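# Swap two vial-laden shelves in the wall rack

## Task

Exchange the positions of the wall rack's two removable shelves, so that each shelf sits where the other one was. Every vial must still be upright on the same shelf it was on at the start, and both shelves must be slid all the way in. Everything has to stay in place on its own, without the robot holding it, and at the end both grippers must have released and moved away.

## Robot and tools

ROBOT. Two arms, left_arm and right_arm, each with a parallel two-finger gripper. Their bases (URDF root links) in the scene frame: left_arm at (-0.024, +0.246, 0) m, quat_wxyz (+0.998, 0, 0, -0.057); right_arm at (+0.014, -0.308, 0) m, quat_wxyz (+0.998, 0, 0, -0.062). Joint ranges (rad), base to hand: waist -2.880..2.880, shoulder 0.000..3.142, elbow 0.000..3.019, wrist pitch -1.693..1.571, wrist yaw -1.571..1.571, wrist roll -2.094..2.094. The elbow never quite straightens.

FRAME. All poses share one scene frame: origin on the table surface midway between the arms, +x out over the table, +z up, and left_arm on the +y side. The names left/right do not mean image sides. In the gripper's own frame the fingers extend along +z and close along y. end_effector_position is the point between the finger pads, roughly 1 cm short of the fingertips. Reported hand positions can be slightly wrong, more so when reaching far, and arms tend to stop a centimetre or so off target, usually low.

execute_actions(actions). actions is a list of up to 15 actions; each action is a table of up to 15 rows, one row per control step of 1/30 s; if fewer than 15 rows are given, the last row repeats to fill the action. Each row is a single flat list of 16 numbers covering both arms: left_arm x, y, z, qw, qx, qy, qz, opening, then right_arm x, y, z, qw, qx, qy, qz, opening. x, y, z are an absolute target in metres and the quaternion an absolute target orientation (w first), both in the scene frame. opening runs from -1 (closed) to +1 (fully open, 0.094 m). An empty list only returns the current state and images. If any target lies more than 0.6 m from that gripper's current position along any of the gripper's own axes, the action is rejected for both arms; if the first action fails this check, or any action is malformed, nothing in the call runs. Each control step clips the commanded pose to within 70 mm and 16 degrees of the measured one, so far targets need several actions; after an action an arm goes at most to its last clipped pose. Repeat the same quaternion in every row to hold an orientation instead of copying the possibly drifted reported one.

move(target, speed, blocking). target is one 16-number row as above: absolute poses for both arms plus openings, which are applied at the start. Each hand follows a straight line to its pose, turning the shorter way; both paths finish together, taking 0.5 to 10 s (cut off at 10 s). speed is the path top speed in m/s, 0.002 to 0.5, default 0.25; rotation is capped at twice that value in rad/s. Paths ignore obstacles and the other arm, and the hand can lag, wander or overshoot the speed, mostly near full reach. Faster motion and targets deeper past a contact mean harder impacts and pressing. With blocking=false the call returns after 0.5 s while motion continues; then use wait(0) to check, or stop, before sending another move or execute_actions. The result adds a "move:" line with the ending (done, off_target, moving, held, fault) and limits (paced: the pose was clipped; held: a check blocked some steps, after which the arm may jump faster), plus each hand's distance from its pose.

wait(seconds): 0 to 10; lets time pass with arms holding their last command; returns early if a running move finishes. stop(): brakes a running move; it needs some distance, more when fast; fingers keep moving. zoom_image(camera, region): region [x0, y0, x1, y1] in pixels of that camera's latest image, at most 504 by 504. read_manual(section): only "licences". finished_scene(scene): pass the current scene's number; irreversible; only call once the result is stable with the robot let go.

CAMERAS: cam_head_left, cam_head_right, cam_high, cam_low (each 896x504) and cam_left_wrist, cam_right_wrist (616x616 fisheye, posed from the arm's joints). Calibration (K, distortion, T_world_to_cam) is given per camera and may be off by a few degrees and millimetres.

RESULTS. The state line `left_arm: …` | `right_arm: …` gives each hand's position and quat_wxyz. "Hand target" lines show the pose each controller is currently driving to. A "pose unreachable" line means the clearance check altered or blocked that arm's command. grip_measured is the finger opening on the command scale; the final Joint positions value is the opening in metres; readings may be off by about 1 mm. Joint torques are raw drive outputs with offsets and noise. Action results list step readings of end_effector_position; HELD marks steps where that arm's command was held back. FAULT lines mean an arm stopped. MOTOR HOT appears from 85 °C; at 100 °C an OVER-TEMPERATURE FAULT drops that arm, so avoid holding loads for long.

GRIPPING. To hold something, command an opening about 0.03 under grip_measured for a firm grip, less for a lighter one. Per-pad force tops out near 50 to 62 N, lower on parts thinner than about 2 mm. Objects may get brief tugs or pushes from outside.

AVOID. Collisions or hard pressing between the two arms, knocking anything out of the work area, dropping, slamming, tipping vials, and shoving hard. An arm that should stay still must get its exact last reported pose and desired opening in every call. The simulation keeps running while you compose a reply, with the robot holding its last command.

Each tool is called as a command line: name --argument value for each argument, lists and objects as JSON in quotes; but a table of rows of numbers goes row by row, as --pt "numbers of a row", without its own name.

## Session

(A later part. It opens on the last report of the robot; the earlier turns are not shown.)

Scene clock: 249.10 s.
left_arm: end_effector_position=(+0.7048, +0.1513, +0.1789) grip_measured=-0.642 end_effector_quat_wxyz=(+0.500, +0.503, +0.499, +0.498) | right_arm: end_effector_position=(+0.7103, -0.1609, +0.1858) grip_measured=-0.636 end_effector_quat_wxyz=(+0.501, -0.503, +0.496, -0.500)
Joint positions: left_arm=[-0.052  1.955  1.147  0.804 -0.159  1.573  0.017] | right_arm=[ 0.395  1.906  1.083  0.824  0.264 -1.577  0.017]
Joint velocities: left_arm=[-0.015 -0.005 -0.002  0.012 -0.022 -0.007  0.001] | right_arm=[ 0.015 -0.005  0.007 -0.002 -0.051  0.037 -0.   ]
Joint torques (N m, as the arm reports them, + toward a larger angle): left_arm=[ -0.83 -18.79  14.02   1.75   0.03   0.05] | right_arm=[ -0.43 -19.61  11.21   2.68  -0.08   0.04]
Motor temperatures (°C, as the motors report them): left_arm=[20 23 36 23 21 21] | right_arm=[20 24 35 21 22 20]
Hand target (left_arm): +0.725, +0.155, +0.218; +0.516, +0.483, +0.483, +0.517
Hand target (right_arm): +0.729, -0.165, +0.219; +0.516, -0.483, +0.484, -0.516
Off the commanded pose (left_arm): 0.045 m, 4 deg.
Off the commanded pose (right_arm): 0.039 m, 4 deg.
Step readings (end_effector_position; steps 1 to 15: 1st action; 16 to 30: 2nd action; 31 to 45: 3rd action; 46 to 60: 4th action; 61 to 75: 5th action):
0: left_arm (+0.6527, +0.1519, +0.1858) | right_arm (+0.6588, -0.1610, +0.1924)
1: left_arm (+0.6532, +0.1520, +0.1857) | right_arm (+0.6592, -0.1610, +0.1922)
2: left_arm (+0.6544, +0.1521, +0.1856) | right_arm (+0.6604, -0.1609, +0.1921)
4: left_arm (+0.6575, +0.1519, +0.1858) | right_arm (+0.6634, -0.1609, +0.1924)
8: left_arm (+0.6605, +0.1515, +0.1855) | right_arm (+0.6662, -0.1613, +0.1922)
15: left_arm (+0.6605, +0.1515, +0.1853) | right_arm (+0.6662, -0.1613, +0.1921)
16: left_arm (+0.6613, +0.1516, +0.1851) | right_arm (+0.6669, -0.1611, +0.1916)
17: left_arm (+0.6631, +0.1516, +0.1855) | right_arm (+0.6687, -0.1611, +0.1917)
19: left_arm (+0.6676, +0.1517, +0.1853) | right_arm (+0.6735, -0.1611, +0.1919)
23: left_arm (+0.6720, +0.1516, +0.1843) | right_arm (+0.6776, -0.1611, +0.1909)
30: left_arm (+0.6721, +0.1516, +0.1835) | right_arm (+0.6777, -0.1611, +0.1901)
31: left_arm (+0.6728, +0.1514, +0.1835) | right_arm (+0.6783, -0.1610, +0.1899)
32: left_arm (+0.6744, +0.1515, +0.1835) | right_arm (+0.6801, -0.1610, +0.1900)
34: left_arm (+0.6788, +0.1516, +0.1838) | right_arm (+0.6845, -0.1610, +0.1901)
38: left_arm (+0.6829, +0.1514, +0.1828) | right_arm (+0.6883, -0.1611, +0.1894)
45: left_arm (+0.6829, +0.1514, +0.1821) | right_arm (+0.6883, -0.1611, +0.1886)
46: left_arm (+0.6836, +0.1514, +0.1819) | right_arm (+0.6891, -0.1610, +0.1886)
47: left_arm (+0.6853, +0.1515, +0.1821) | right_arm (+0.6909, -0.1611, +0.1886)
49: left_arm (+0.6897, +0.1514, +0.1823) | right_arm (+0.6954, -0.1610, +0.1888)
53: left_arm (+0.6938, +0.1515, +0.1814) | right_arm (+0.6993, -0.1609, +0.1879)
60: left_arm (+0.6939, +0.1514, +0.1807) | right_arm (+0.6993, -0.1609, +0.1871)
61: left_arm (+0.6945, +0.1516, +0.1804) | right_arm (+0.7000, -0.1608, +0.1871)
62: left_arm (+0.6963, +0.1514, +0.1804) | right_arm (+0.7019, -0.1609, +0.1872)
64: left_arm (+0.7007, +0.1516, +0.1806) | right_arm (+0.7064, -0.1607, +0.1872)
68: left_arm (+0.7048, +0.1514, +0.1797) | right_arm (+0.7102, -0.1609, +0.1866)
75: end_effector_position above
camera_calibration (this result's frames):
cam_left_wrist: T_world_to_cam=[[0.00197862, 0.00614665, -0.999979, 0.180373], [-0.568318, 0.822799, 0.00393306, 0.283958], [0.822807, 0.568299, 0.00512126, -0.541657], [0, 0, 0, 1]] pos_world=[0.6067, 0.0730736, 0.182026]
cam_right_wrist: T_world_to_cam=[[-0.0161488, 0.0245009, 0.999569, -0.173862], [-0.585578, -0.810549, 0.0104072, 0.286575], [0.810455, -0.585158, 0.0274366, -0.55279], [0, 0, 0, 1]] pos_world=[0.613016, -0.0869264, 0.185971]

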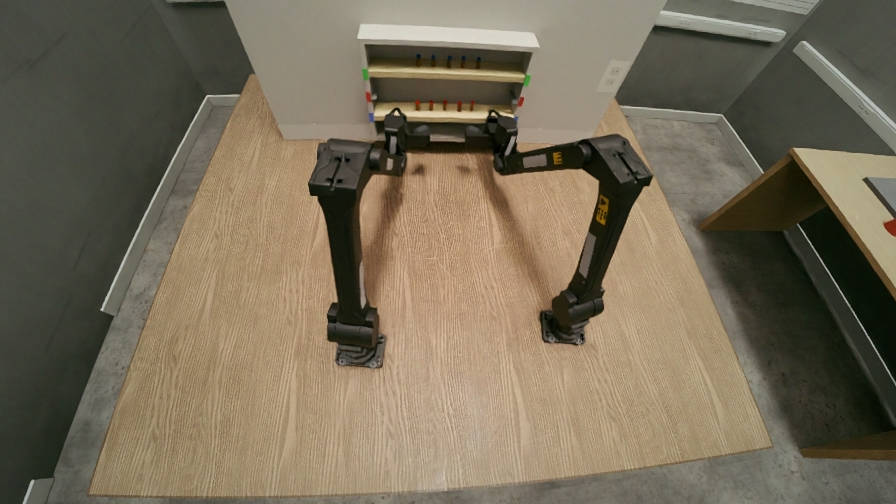

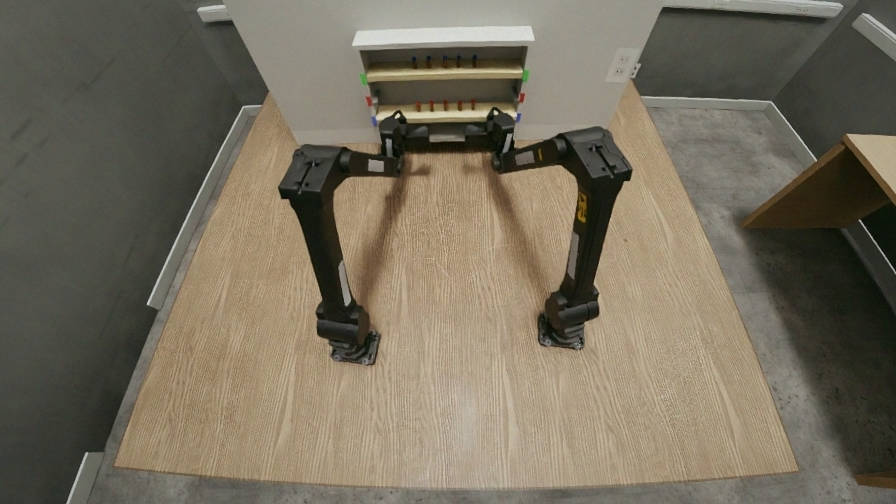

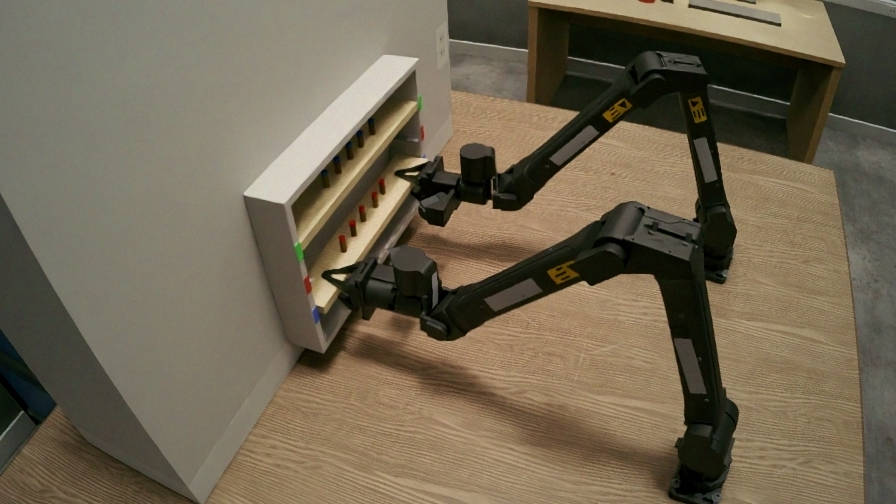

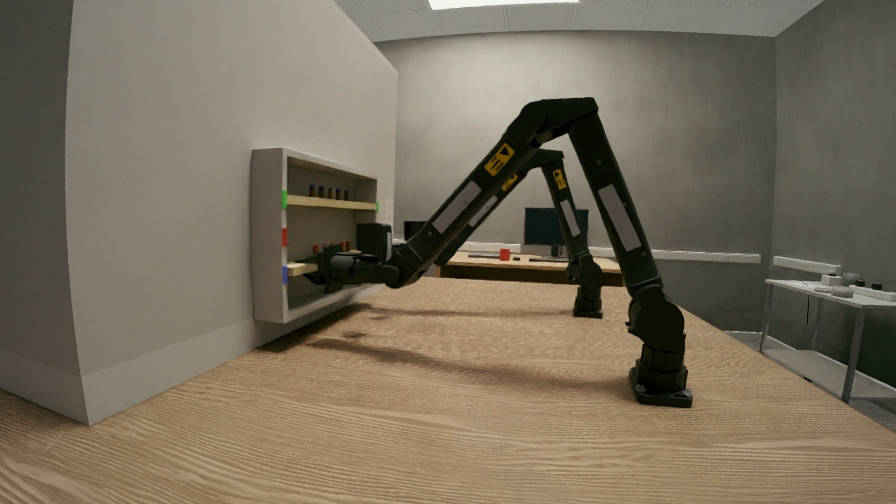

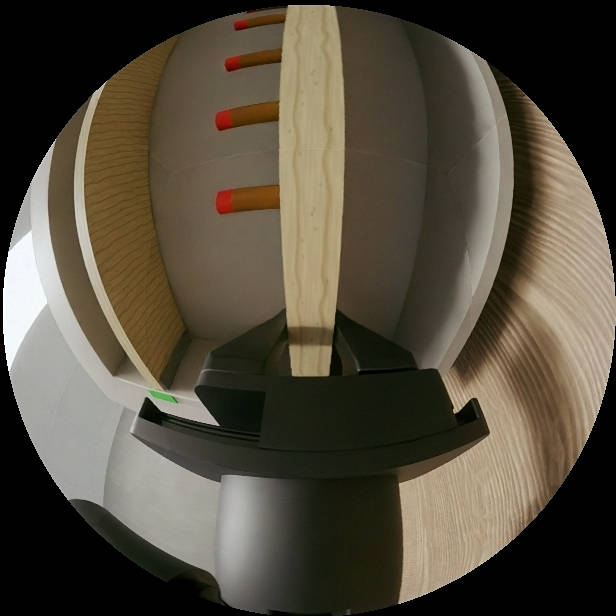

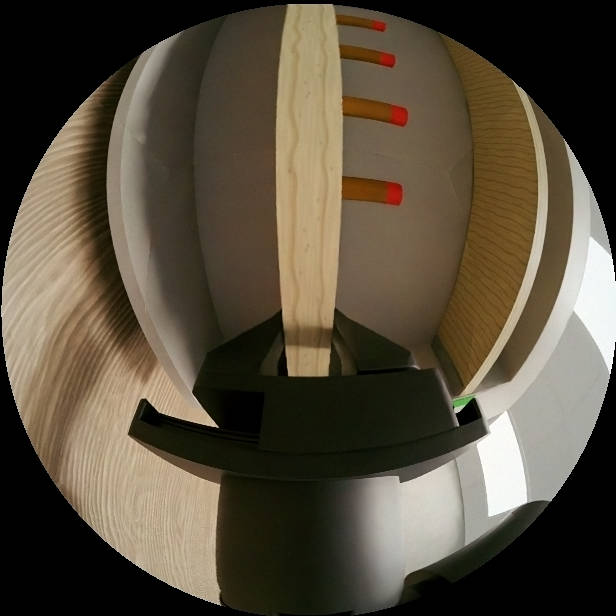

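execute_actions --actions '[[[0.739,0.155,0.215,0.517,0.483,0.483,0.517,-0.68,0.742,-0.164,0.216,0.516,-0.484,0.484,-0.516,-0.68]],[[0.738,0.155,0.211,0.516,0.484,0.484,0.516,-0.68,0.741,-0.164,0.212,0.515,-0.485,0.485,-0.515,-0.68]],[[0.737,0.155,0.206,0.515,0.485,0.485,0.515,-0.68,0.74,-0.164,0.207,0.514,-0.486,0.486,-0.514,-0.68]],[[0.735,0.155,0.199,0.513,0.487,0.487,0.513,-0.68,0.738,-0.164,0.201,0.512,-0.488,0.488,-0.512,-0.68]]]'

zoom_image --camera "cam_low" --region '[270, 220, 390, 320]'

Scene clock: 260.73 s.
left_arm: end_effector_position=(+0.7148, +0.1512, +0.1736) grip_measured=-0.642 end_effector_quat_wxyz=(+0.498, +0.505, +0.500, +0.497) | right_arm: end_effector_position=(+0.7203, -0.1608, +0.1796) grip_measured=-0.636 end_effector_quat_wxyz=(+0.499, -0.504, +0.498, -0.498)
Joint positions: left_arm=[-0.049  1.981  1.178  0.794 -0.156  1.573  0.017] | right_arm=[ 0.39   1.933  1.112  0.815  0.26  -1.574  0.017]
Joint velocities: left_arm=[-0.005 -0.005 -0.017  0.007 -0.037 -0.051 -0.001] | right_arm=[-0.005  0.015  0.012  0.002  0.022 -0.081 -0.002]
Joint torques (N m, as the arm reports them, + toward a larger angle): left_arm=[ -0.84 -17.69  12.98   2.33   0.     0.02] | right_arm=[ -0.42 -19.2   10.26   3.3    0.     0.08]
Motor temperatures (°C, as the motors report them): left_arm=[20 24 37 23 21 21] | right_arm=[20 25 36 21 22 20]
Hand target (left_arm): +0.732, +0.155, +0.199; +0.512, +0.487, +0.487, +0.513
Hand target (right_arm): +0.736, -0.165, +0.201; +0.512, -0.488, +0.488, -0.512
Off the commanded pose (left_arm): 0.033 m, 4 deg.
Off the commanded pose (right_arm): 0.028 m, 3 deg.
Step readings (end_effector_position; steps 1 to 15: 1st action; 16 to 30: 2nd action; 31 to 45: 3rd action; 46 to 60: 4th action):
0: left_arm (+0.7048, +0.1513, +0.1789) | right_arm (+0.7103, -0.1609, +0.1858)
1: left_arm (+0.7054, +0.1512, +0.1788) | right_arm (+0.7109, -0.1608, +0.1854)
2: left_arm (+0.7069, +0.1514, +0.1789) | right_arm (+0.7125, -0.1608, +0.1854)
4: left_arm (+0.7110, +0.1514, +0.1788) | right_arm (+0.7167, -0.1607, +0.1855)
8: left_arm (+0.7146, +0.1513, +0.1772) | right_arm (+0.7201, -0.1608, +0.1838)
15: left_arm (+0.7146, +0.1513, +0.1761) | right_arm (+0.7201, -0.1608, +0.1828)
16: left_arm (+0.7146, +0.1513, +0.1758) | right_arm (+0.7201, -0.1608, +0.1825)
17: left_arm (+0.7146, +0.1513, +0.1758) | right_arm (+0.7201, -0.1608, +0.1825)
19: left_arm (+0.7147, +0.1513, +0.1752) | right_arm (+0.7202, -0.1608, +0.1820)
23: left_arm (+0.7147, +0.1512, +0.1744) | right_arm (+0.7202, -0.1608, +0.1812)
30: left_arm (+0.7147, +0.1512, +0.1744) | right_arm (+0.7202, -0.1608, +0.1812)
31: left_arm (+0.7147, +0.1512, +0.1741) | right_arm (+0.7203, -0.1608, +0.1809)
32: left_arm (+0.7147, +0.1512, +0.1741) | right_arm (+0.7203, -0.1608, +0.1804)
34: left_arm (+0.7148, +0.1512, +0.1738) | right_arm (+0.7203, -0.1608, +0.1798)
38: left_arm (+0.7148, +0.1512, +0.1738) | right_arm (+0.7203, -0.1608, +0.1798)
45: left_arm (+0.7148, +0.1512, +0.1738) | right_arm (+0.7203, -0.1608, +0.1798)
46: left_arm (+0.7148, +0.1512, +0.1736) | right_arm (+0.7203, -0.1608, +0.1798)
47: left_arm (+0.7148, +0.1512, +0.1736) | right_arm (+0.7203, -0.1608, +0.1796)
49: left_arm (+0.7148, +0.1512, +0.1736) | right_arm (+0.7203, -0.1608, +0.1796)
53: left_arm (+0.7148, +0.1512, +0.1736) | right_arm (+0.7203, -0.1608, +0.1796)
60: end_effector_position above
camera_calibration (this result's frames):
cam_left_wrist: T_world_to_cam=[[-0.00254066, 0.00687525, -0.999973, 0.178163], [-0.568293, 0.822795, 0.00710095, 0.289167], [0.822822, 0.568296, 0.00181672, -0.549214], [0, 0, 0, 1]] pos_world=[0.616689, 0.0729663, 0.177103]
cam_right_wrist: T_world_to_cam=[[-0.0102379, 0.0238322, 0.999664, -0.171908], [-0.585821, -0.810331, 0.0133188, 0.292325], [0.810375, -0.585488, 0.0222575, -0.559797], [0, 0, 0, 1]] pos_world=[0.623136, -0.0867774, 0.180417]

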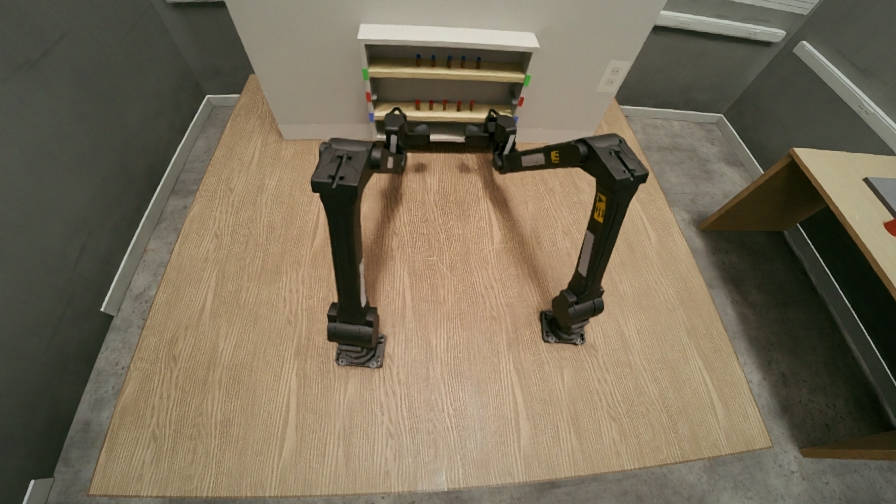

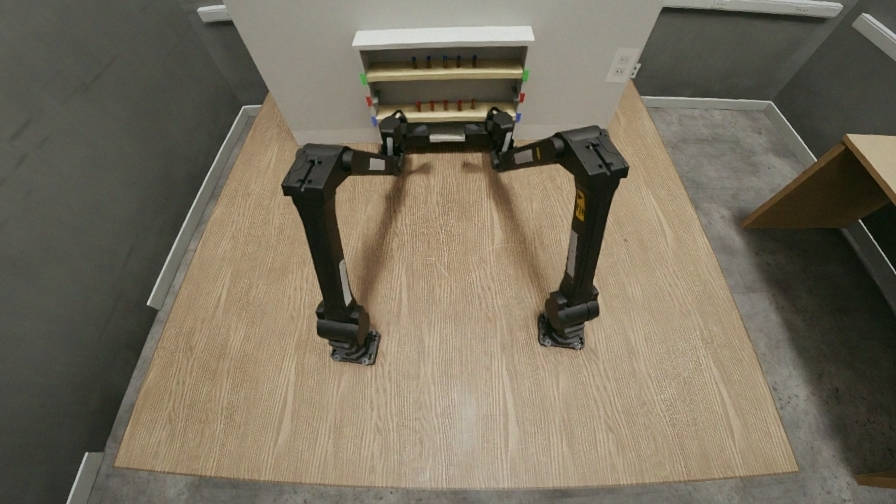

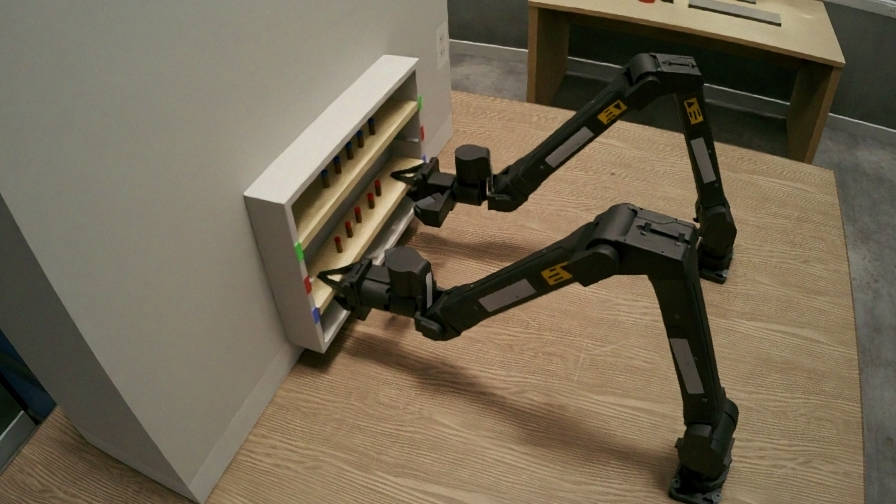

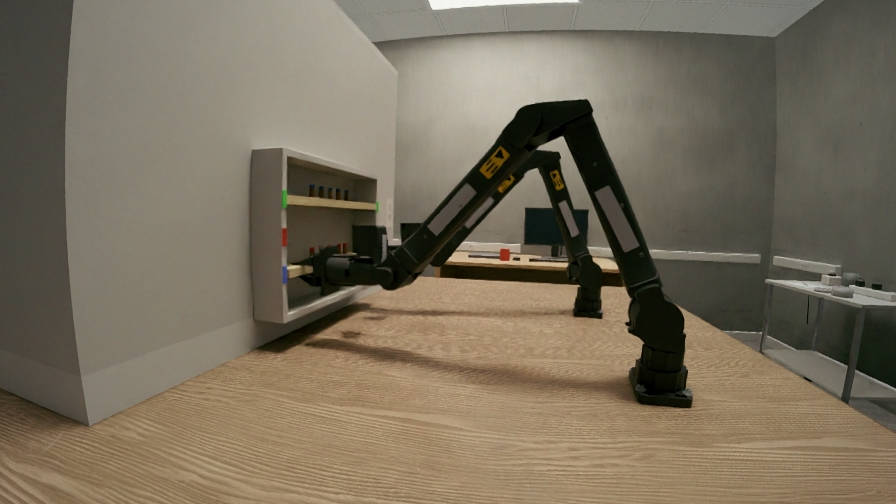

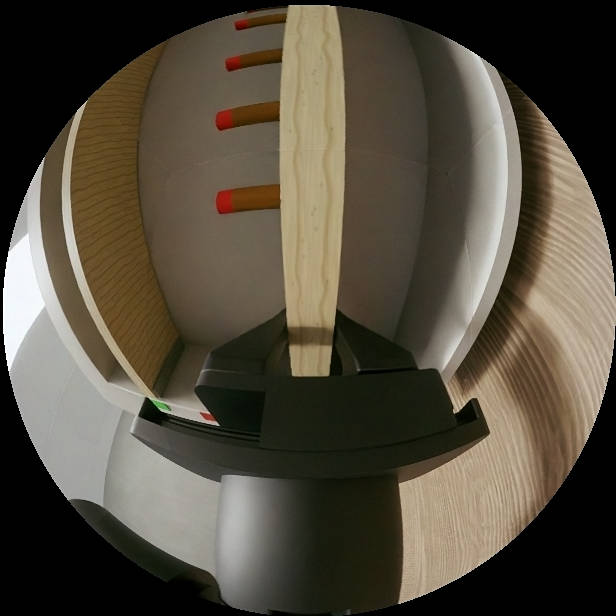

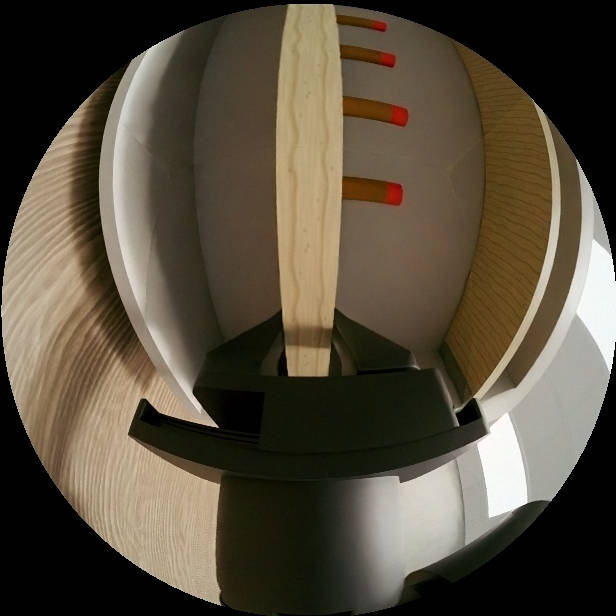

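Region (270, 220, 390, 320) of cam_low's 896x504 image, scaled by 4.200, with more detail than that image has.

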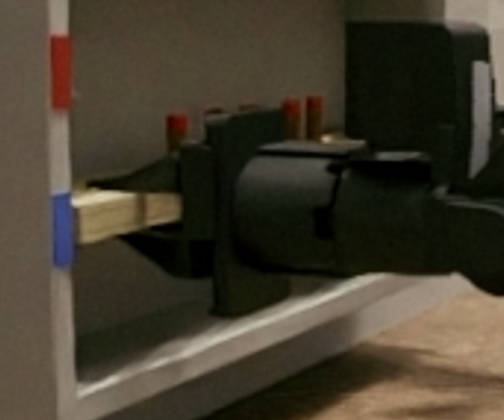

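execute_actions --actions '[[[0.724,0.153,0.196,0.511,0.489,0.489,0.511,-0.62,0.729,-0.162,0.2,0.51,-0.49,0.49,-0.51,-0.62],[0.724,0.153,0.196,0.511,0.489,0.489,0.511,-0.6,0.729,-0.162,0.2,0.51,-0.49,0.49,-0.51,-0.6],[0.724,0.153,0.196,0.511,0.489,0.489,0.511,-0.58,0.729,-0.162,0.2,0.51,-0.49,0.49,-0.51,-0.58],[0.724,0.153,0.196,0.511,0.489,0.489,0.511,-0.55,0.729,-0.162,0.2,0.51,-0.49,0.49,-0.51,-0.55],[0.724,0.153,0.196,0.511,0.489,0.489,0.511,0.2,0.729,-0.162,0.2,0.51,-0.49,0.49,-0.51,0.2]],[[0.7,0.152,0.201,0.513,0.487,0.487,0.513,0.2,0.705,-0.159,0.204,0.512,-0.488,0.488,-0.512,0.2]],[[0.685,0.152,0.201,0.513,0.487,0.487,0.513,0.2,0.69,-0.159,0.204,0.512,-0.488,0.488,-0.512,0.2]]]'

Scene clock: 271.63 s.
left_arm: end_effector_position=(+0.6885, +0.1571, +0.1712) grip_measured=+0.198 end_effector_quat_wxyz=(+0.496, +0.501, +0.502, +0.500) | right_arm: end_effector_position=(+0.6954, -0.1645, +0.1967) grip_measured=+0.198 end_effector_quat_wxyz=(+0.507, -0.490, +0.495, -0.508)
Joint positions: left_arm=[-0.05   1.938  1.091  0.84  -0.168  1.573  0.056] | right_arm=[ 0.4    1.871  1.038  0.864  0.283 -1.574  0.056]
Joint velocities: left_arm=[-0.005  0.005  0.002 -0.022 -0.022  0.007  0.001] | right_arm=[-0.005 -0.005 -0.017 -0.002 -0.022  0.051 -0.001]
Joint torques (N m, as the arm reports them, + toward a larger angle): left_arm=[ -2.1  -20.66   7.58   3.04  -0.29   0.03] | right_arm=[  1.15 -20.3    5.98   3.44   0.38   0.06]
Motor temperatures (°C, as the motors report them): left_arm=[20 24 36 23 21 21] | right_arm=[20 25 35 21 22 20]
Hand target (left_arm): +0.685, +0.152, +0.201; +0.513, +0.487, +0.487, +0.513
Hand target (right_arm): +0.690, -0.159, +0.204; +0.512, -0.488, +0.488, -0.512
Off the commanded pose (left_arm): 0.030 m, 3 deg.
Off the commanded pose (right_arm): 0.011 m, 1 deg.
Step readings (end_effector_position; steps 1 to 15: 1st action; 16 to 30: 2nd action; 31 to 45: 3rd action):
0: left_arm (+0.7148, +0.1512, +0.1736) | right_arm (+0.7203, -0.1608, +0.1796)
1: left_arm (+0.7148, +0.1512, +0.1736) | right_arm (+0.7203, -0.1608, +0.1796)
2: left_arm (+0.7148, +0.1512, +0.1736) | right_arm (+0.7203, -0.1608, +0.1796)
4: left_arm (+0.7148, +0.1512, +0.1736) | right_arm (+0.7203, -0.1608, +0.1796)
8: left_arm (+0.7148, +0.1512, +0.1736) | right_arm (+0.7203, -0.1608, +0.1796)
15: left_arm (+0.7148, +0.1512, +0.1736) | right_arm (+0.7203, -0.1608, +0.1796)
16: left_arm (+0.7137, +0.1520, +0.1732) | right_arm (+0.7193, -0.1621, +0.1803)
17: left_arm (+0.7113, +0.1528, +0.1728) | right_arm (+0.7169, -0.1636, +0.1814)
19: left_arm (+0.7063, +0.1539, +0.1704) | right_arm (+0.7123, -0.1654, +0.1853)
23: left_arm (+0.7037, +0.1544, +0.1679) | right_arm (+0.7102, -0.1660, +0.1973)
30: left_arm (+0.7037, +0.1544, +0.1685) | right_arm (+0.7094, -0.1660, +0.1979)
31: left_arm (+0.7022, +0.1549, +0.1684) | right_arm (+0.7081, -0.1666, +0.1971)
32: left_arm (+0.6989, +0.1557, +0.1682) | right_arm (+0.7050, -0.1673, +0.1970)
34: left_arm (+0.6921, +0.1567, +0.1668) | right_arm (+0.6987, -0.1679, +0.1952)
38: left_arm (+0.6887, +0.1573, +0.1690) | right_arm (+0.6956, -0.1655, +0.1962)
45: end_effector_position above
camera_calibration (this result's frames):
cam_left_wrist: T_world_to_cam=[[-0.00147314, 0.00676613, -0.999976, 0.174954], [-0.57768, 0.816239, 0.00637394, 0.277088], [0.816262, 0.577675, 0.00270622, -0.528051], [0, 0, 0, 1]] pos_world=[0.591354, 0.0776885, 0.174613]
cam_right_wrist: T_world_to_cam=[[-0.0447806, 0.0141895, 0.998896, -0.166648], [-0.59686, -0.802198, -0.0153619, 0.289095], [0.801095, -0.596889, 0.0443921, -0.54192], [0, 0, 0, 1]] pos_world=[0.599216, -0.0891902, 0.194962]

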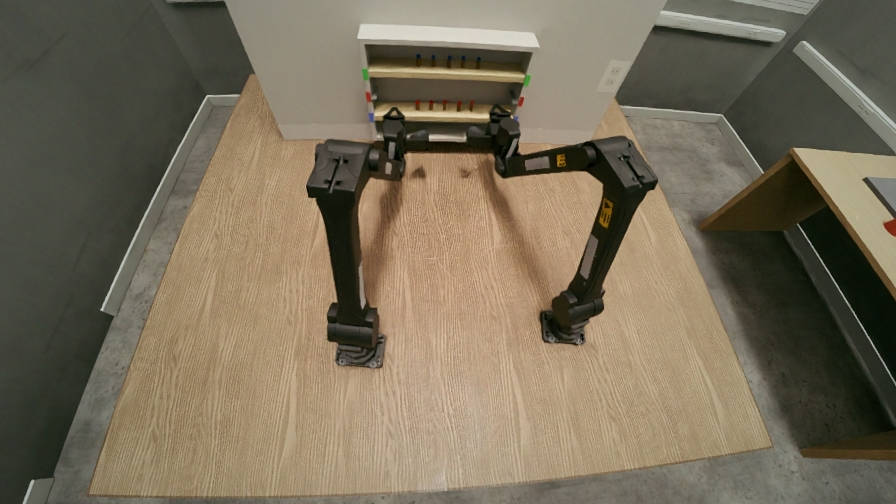

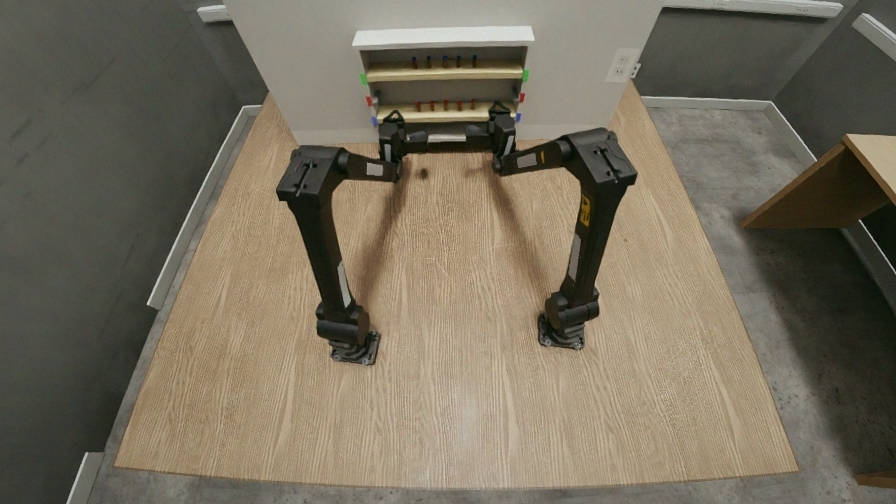

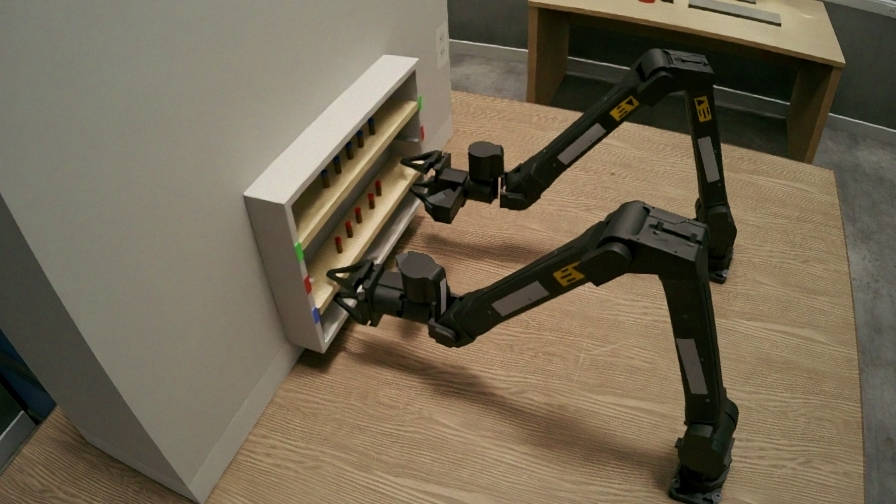

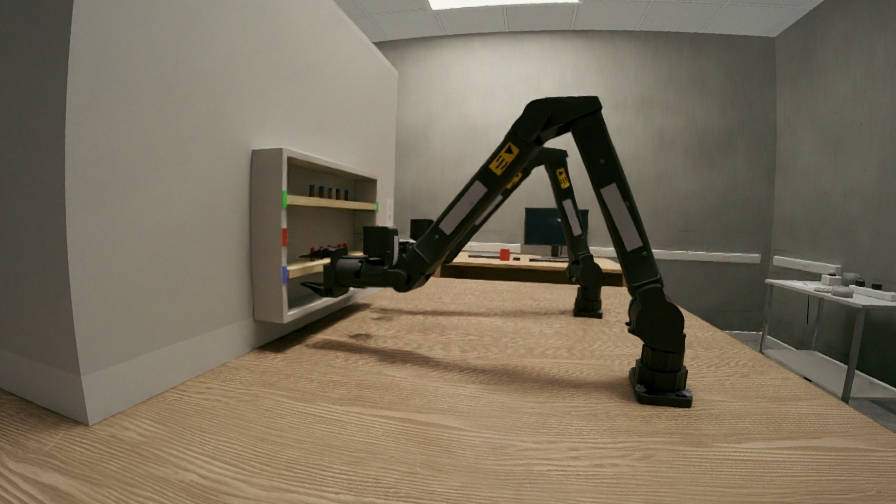

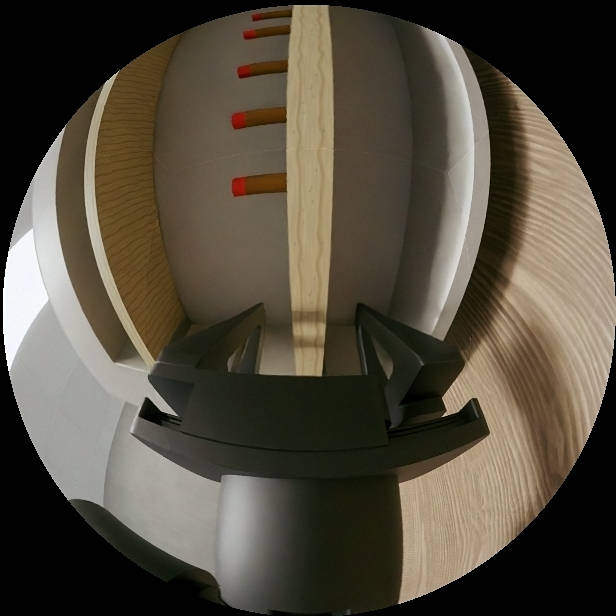

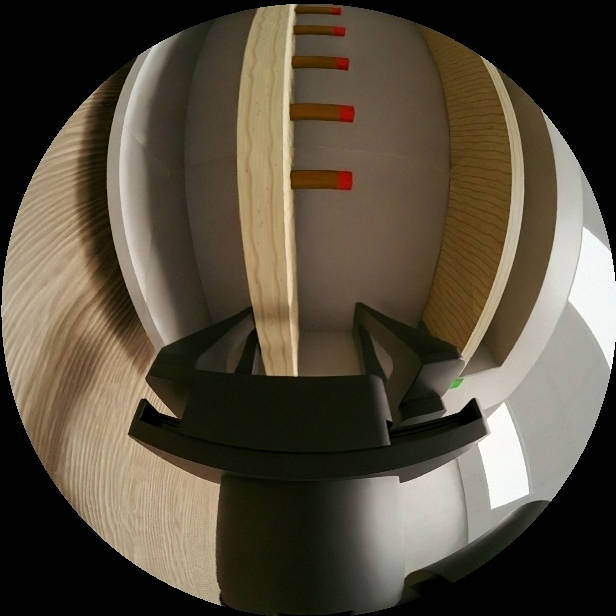

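execute_actions --actions '[[[0.685,0.152,0.201,0.513,0.487,0.487,0.513,0.4,0.69,-0.159,0.204,0.512,-0.488,0.488,-0.512,0.4],[0.685,0.152,0.201,0.513,0.487,0.487,0.513,0.4,0.69,-0.159,0.204,0.512,-0.488,0.488,-0.512,0.4],[0.67,0.152,0.201,0.513,0.487,0.487,0.513,0.4,0.672,-0.159,0.194,0.508,-0.492,0.492,-0.508,0.4]],[[0.645,0.152,0.201,0.513,0.487,0.487,0.513,0.4,0.648,-0.159,0.194,0.508,-0.492,0.492,-0.508,0.4]]]'

move --target '[0.655,0.155,0.35,0.508,0.492,0.492,0.508,0.1,0.66,-0.163,0.352,0.508,-0.492,0.492,-0.508,0.1]' --speed 0.15

Scene clock: 279.73 s.
left_arm: end_effector_position=(+0.6475, +0.1558, +0.1736) grip_measured=+0.398 end_effector_quat_wxyz=(+0.497, +0.502, +0.502, +0.500) | right_arm: end_effector_position=(+0.6521, -0.1637, +0.1873) grip_measured=+0.397 end_effector_quat_wxyz=(+0.502, -0.495, +0.498, -0.505)
Joint positions: left_arm=[-0.065  1.861  0.964  0.891 -0.181  1.573  0.066] | right_arm=[ 0.426  1.806  0.908  0.912  0.308 -1.574  0.066]
Joint velocities: left_arm=[-0.015 -0.005 -0.012 -0.007 -0.022 -0.007  0.001] | right_arm=[ 0.005  0.015 -0.002 -0.002  0.022 -0.007 -0.   ]
Joint torques (N m, as the arm reports them, + toward a larger angle): left_arm=[ -1.87 -18.9    7.29   3.04  -0.3    0.04] | right_arm=[  0.94 -18.4    5.67   3.38   0.38   0.1 ]
Motor temperatures (°C, as the motors report them): left_arm=[20 24 35 23 21 21] | right_arm=[20 25 34 21 22 20]
Hand target (left_arm): +0.645, +0.153, +0.200; +0.512, +0.487, +0.487, +0.513
Hand target (right_arm): +0.648, -0.159, +0.193; +0.508, -0.492, +0.492, -0.508
Off the commanded pose (left_arm): 0.028 m, 3 deg.
Off the commanded pose (right_arm): 0.009 m, 1 deg.
Step readings (end_effector_position; steps 1 to 15: 1st action; 16 to 30: 2nd action):
0: left_arm (+0.6885, +0.1571, +0.1712) | right_arm (+0.6954, -0.1645, +0.1967)
1: left_arm (+0.6885, +0.1571, +0.1712) | right_arm (+0.6954, -0.1645, +0.1967)
2: left_arm (+0.6885, +0.1571, +0.1712) | right_arm (+0.6954, -0.1645, +0.1967)
4: left_arm (+0.6840, +0.1581, +0.1706) | right_arm (+0.6895, -0.1666, +0.1946)
8: left_arm (+0.6741, +0.1577, +0.1685) | right_arm (+0.6776, -0.1667, +0.1865)
15: left_arm (+0.6734, +0.1560, +0.1715) | right_arm (+0.6768, -0.1643, +0.1866)
16: left_arm (+0.6711, +0.1567, +0.1711) | right_arm (+0.6745, -0.1654, +0.1861)
17: left_arm (+0.6658, +0.1578, +0.1705) | right_arm (+0.6693, -0.1669, +0.1855)
19: left_arm (+0.6543, +0.1587, +0.1681) | right_arm (+0.6584, -0.1681, +0.1835)
23: left_arm (+0.6478, +0.1568, +0.1705) | right_arm (+0.6525, -0.1648, +0.1863)
30: end_effector_position above
camera_calibration (this result's frames):
cam_left_wrist: T_world_to_cam=[[-0.000316946, 0.0066643, -0.999978, 0.17658], [-0.576128, 0.81734, 0.00562972, 0.25332], [0.817359, 0.576117, 0.00358044, -0.494462], [0, 0, 0, 1]] pos_world=[0.550154, 0.0766429, 0.17692]
cam_right_wrist: T_world_to_cam=[[-0.0289283, 0.0183099, 0.999414, -0.168967], [-0.596386, -0.802694, -0.0025567, 0.261], [0.802176, -0.59611, 0.0341404, -0.505032], [0, 0, 0, 1]] pos_world=[0.555894, -0.088458, 0.186777]

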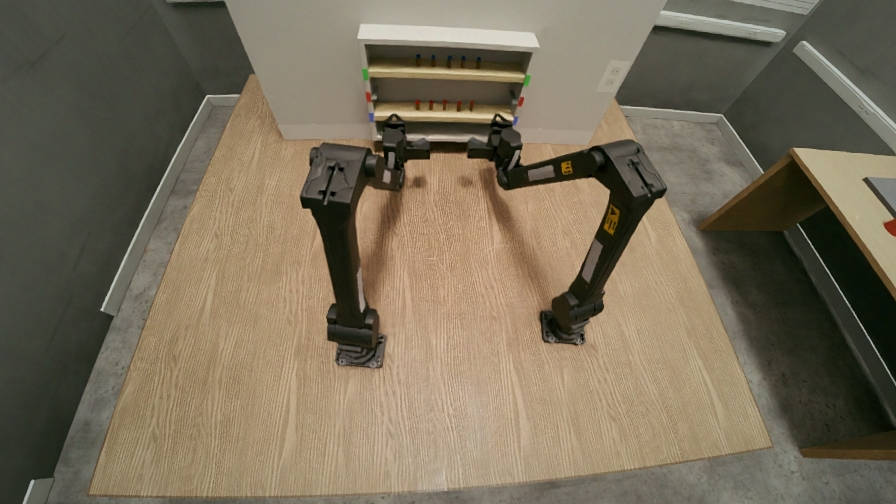

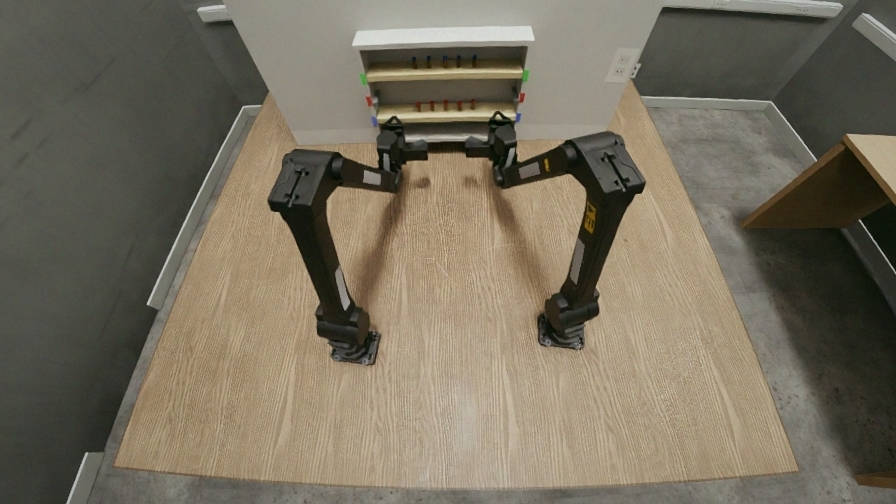

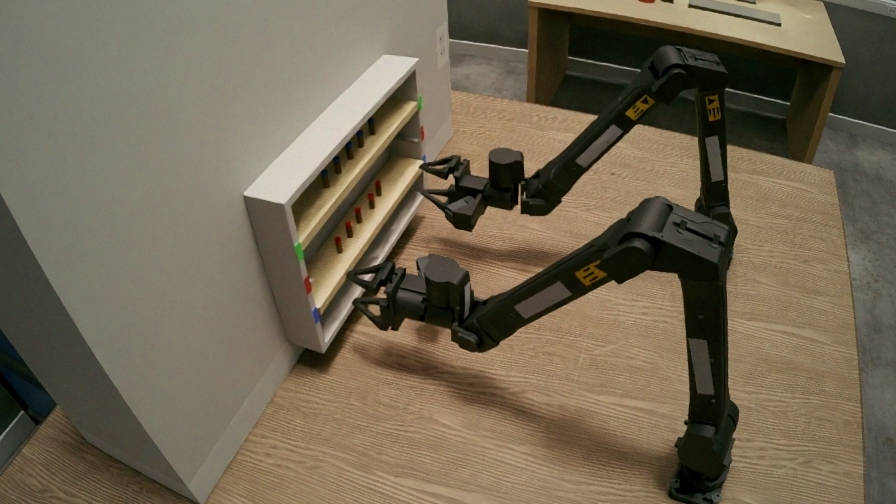

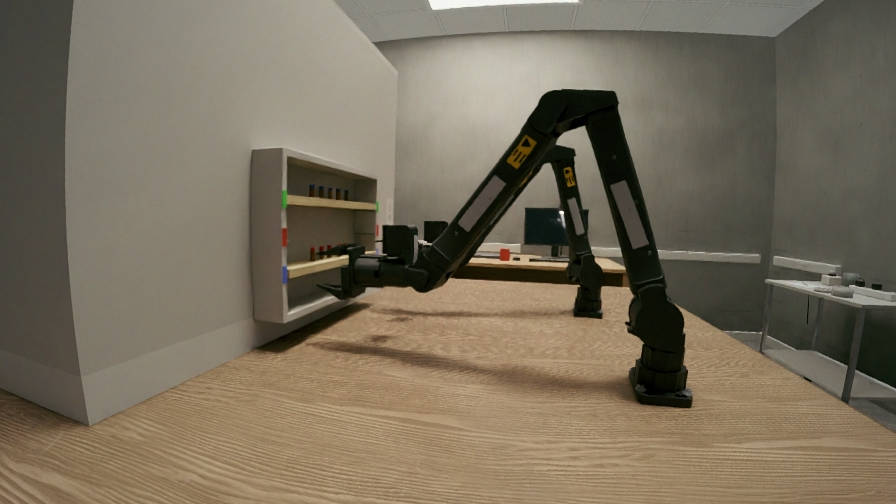

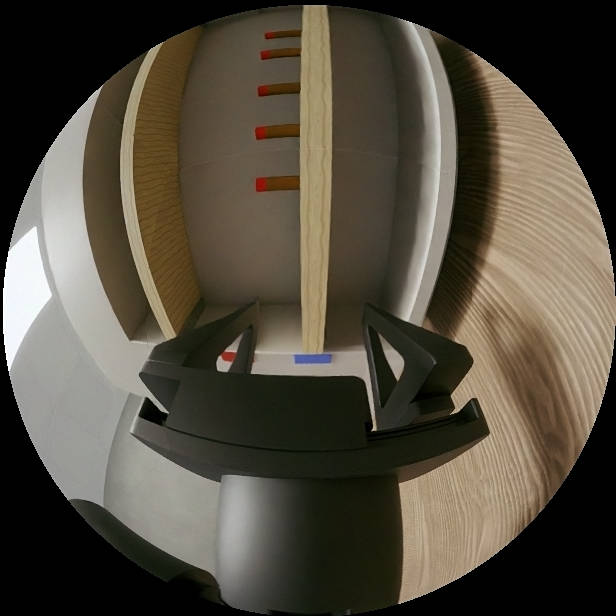

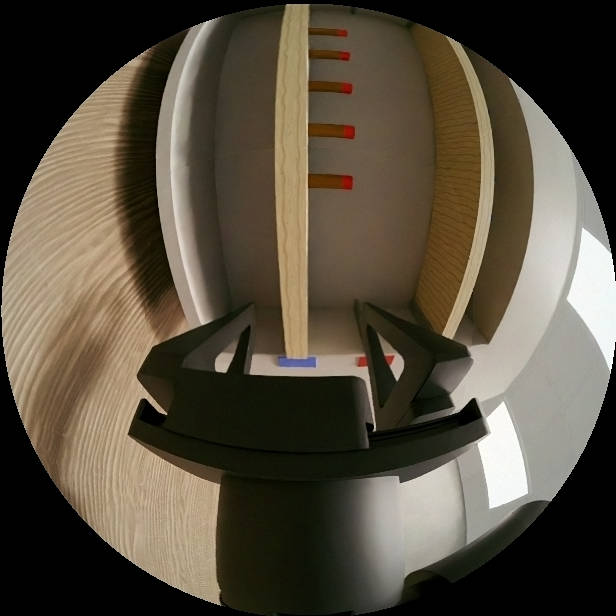

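Scene clock: 281.33 s.
left_arm: end_effector_position=(+0.6445, +0.1562, +0.3094) grip_measured=+0.102 end_effector_quat_wxyz=(+0.492, +0.507, +0.505, +0.496) | right_arm: end_effector_position=(+0.6463, -0.1645, +0.3221) grip_measured=+0.103 end_effector_quat_wxyz=(+0.495, -0.505, +0.501, -0.499)
Joint positions: left_arm=[-0.065  1.599  1.073  0.502 -0.18   1.573  0.052] | right_arm=[ 0.426  1.531  1.022  0.496  0.302 -1.574  0.052]
Joint velocities: left_arm=[-0.015 -0.005  0.002 -0.022 -0.081 -0.037  0.001] | right_arm=[-0.015  0.005  0.002  0.002  0.022  0.037 -0.001]
Joint torques (N m, as the arm reports them, + toward a larger angle): left_arm=[ -1.4  -16.15  14.49   1.18   0.03  -0.01] | right_arm=[  0.04 -15.73  12.22   2.25  -0.03   0.1 ]
Motor temperatures (°C, as the motors report them): left_arm=[20 24 35 23 21 21] | right_arm=[20 25 34 21 22 20]
Hand target (left_arm): +0.652, +0.155, +0.350; +0.508, +0.492, +0.492, +0.508
Hand target (right_arm): +0.656, -0.164, +0.352; +0.508, -0.492, +0.492, -0.508
Off the commanded pose (left_arm): 0.042 m, 3 deg.
Off the commanded pose (right_arm): 0.033 m, 3 deg.
move: off_target (left_arm, right_arm)
camera_calibration (this result's frames):
cam_left_wrist: T_world_to_cam=[[-0.0175799, 0.0097633, -0.999798, 0.322965], [-0.574988, 0.817962, 0.0180979, 0.245854], [0.817973, 0.575189, -0.00876592, -0.489122], [0, 0, 0, 1]] pos_world=[0.547129, 0.0770854, 0.314162]
cam_right_wrist: T_world_to_cam=[[-0.00285837, 0.0263985, 0.999647, -0.319347], [-0.591252, -0.806249, 0.0196006, 0.24616], [0.806482, -0.590987, 0.0179127, -0.502092], [0, 0, 0, 1]] pos_world=[0.549558, -0.0898338, 0.323403]

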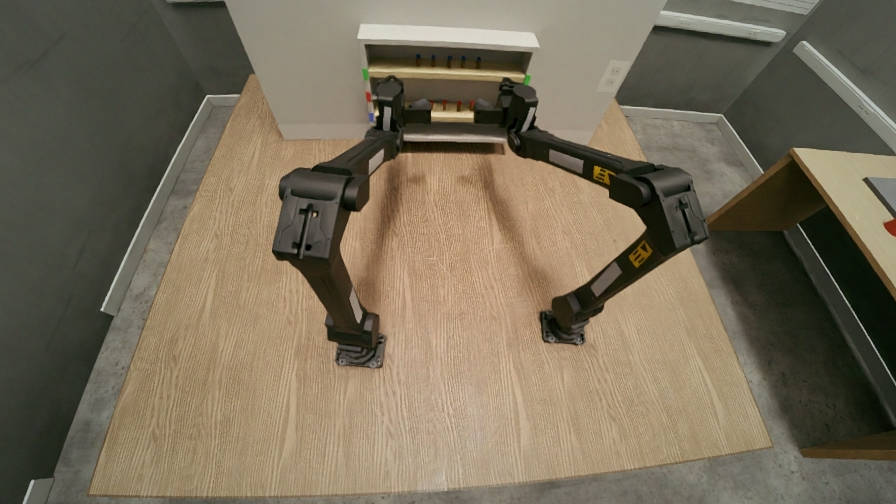

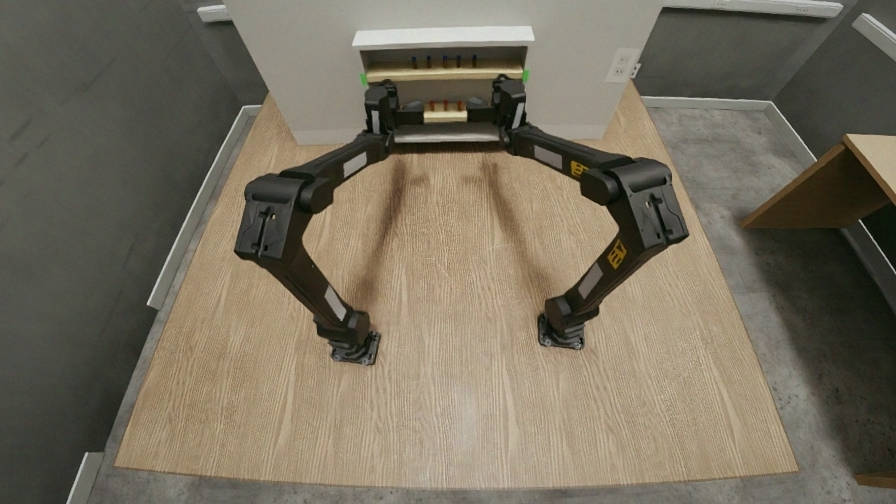

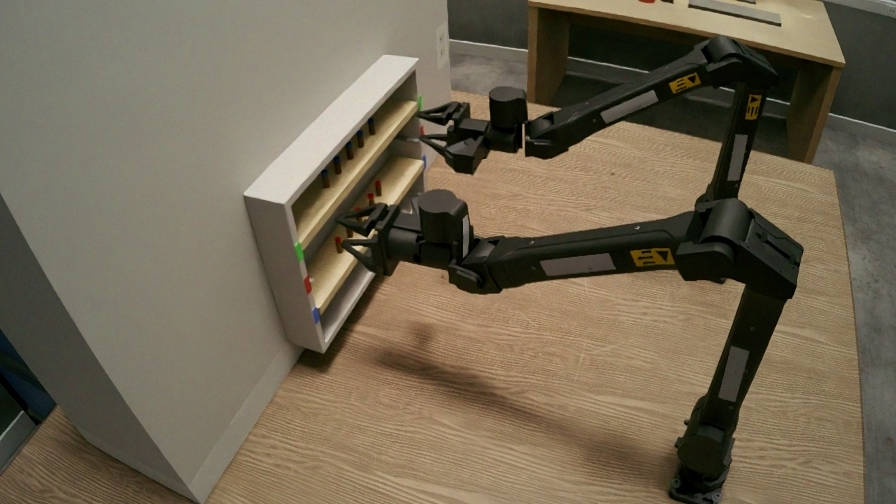

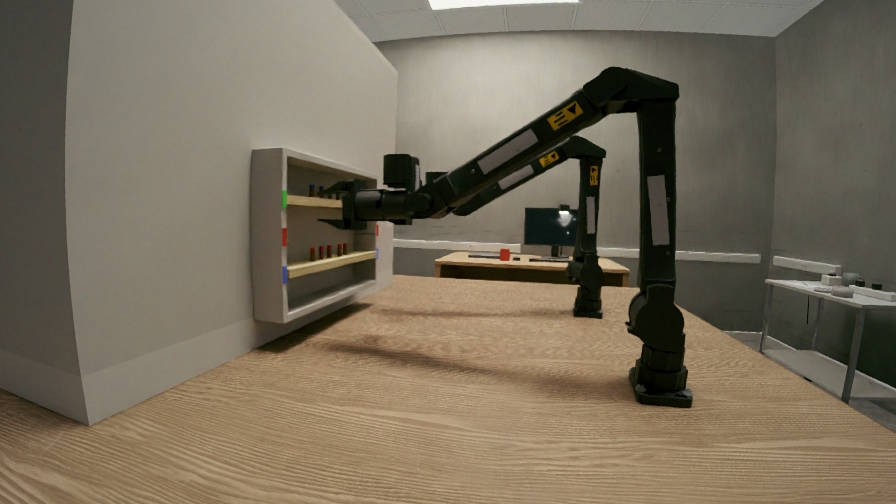

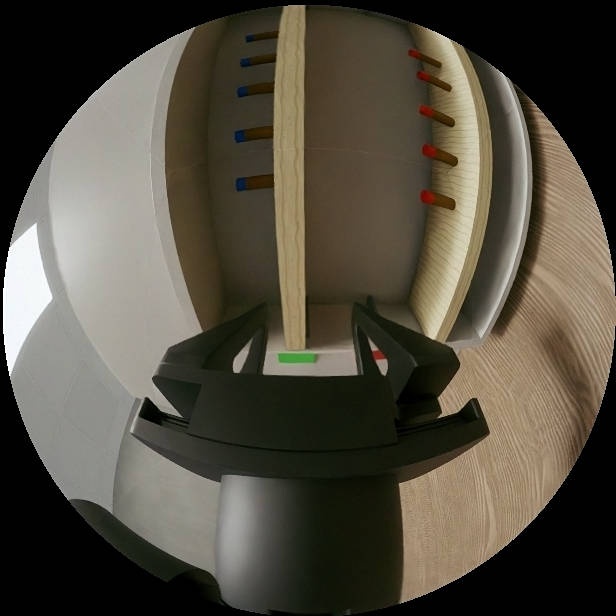

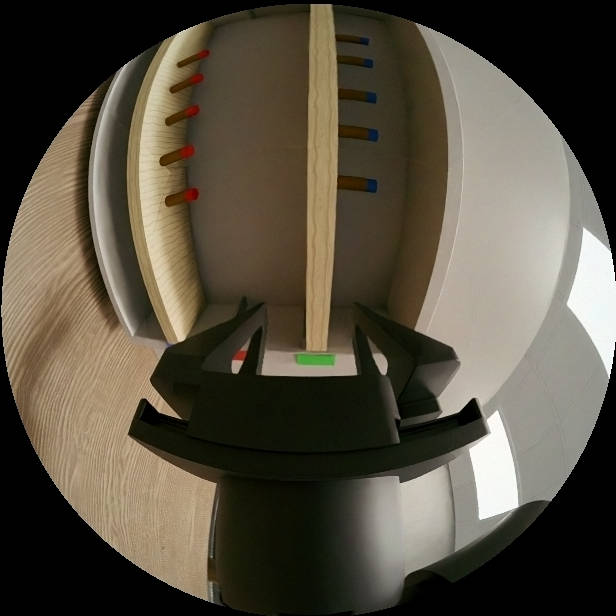

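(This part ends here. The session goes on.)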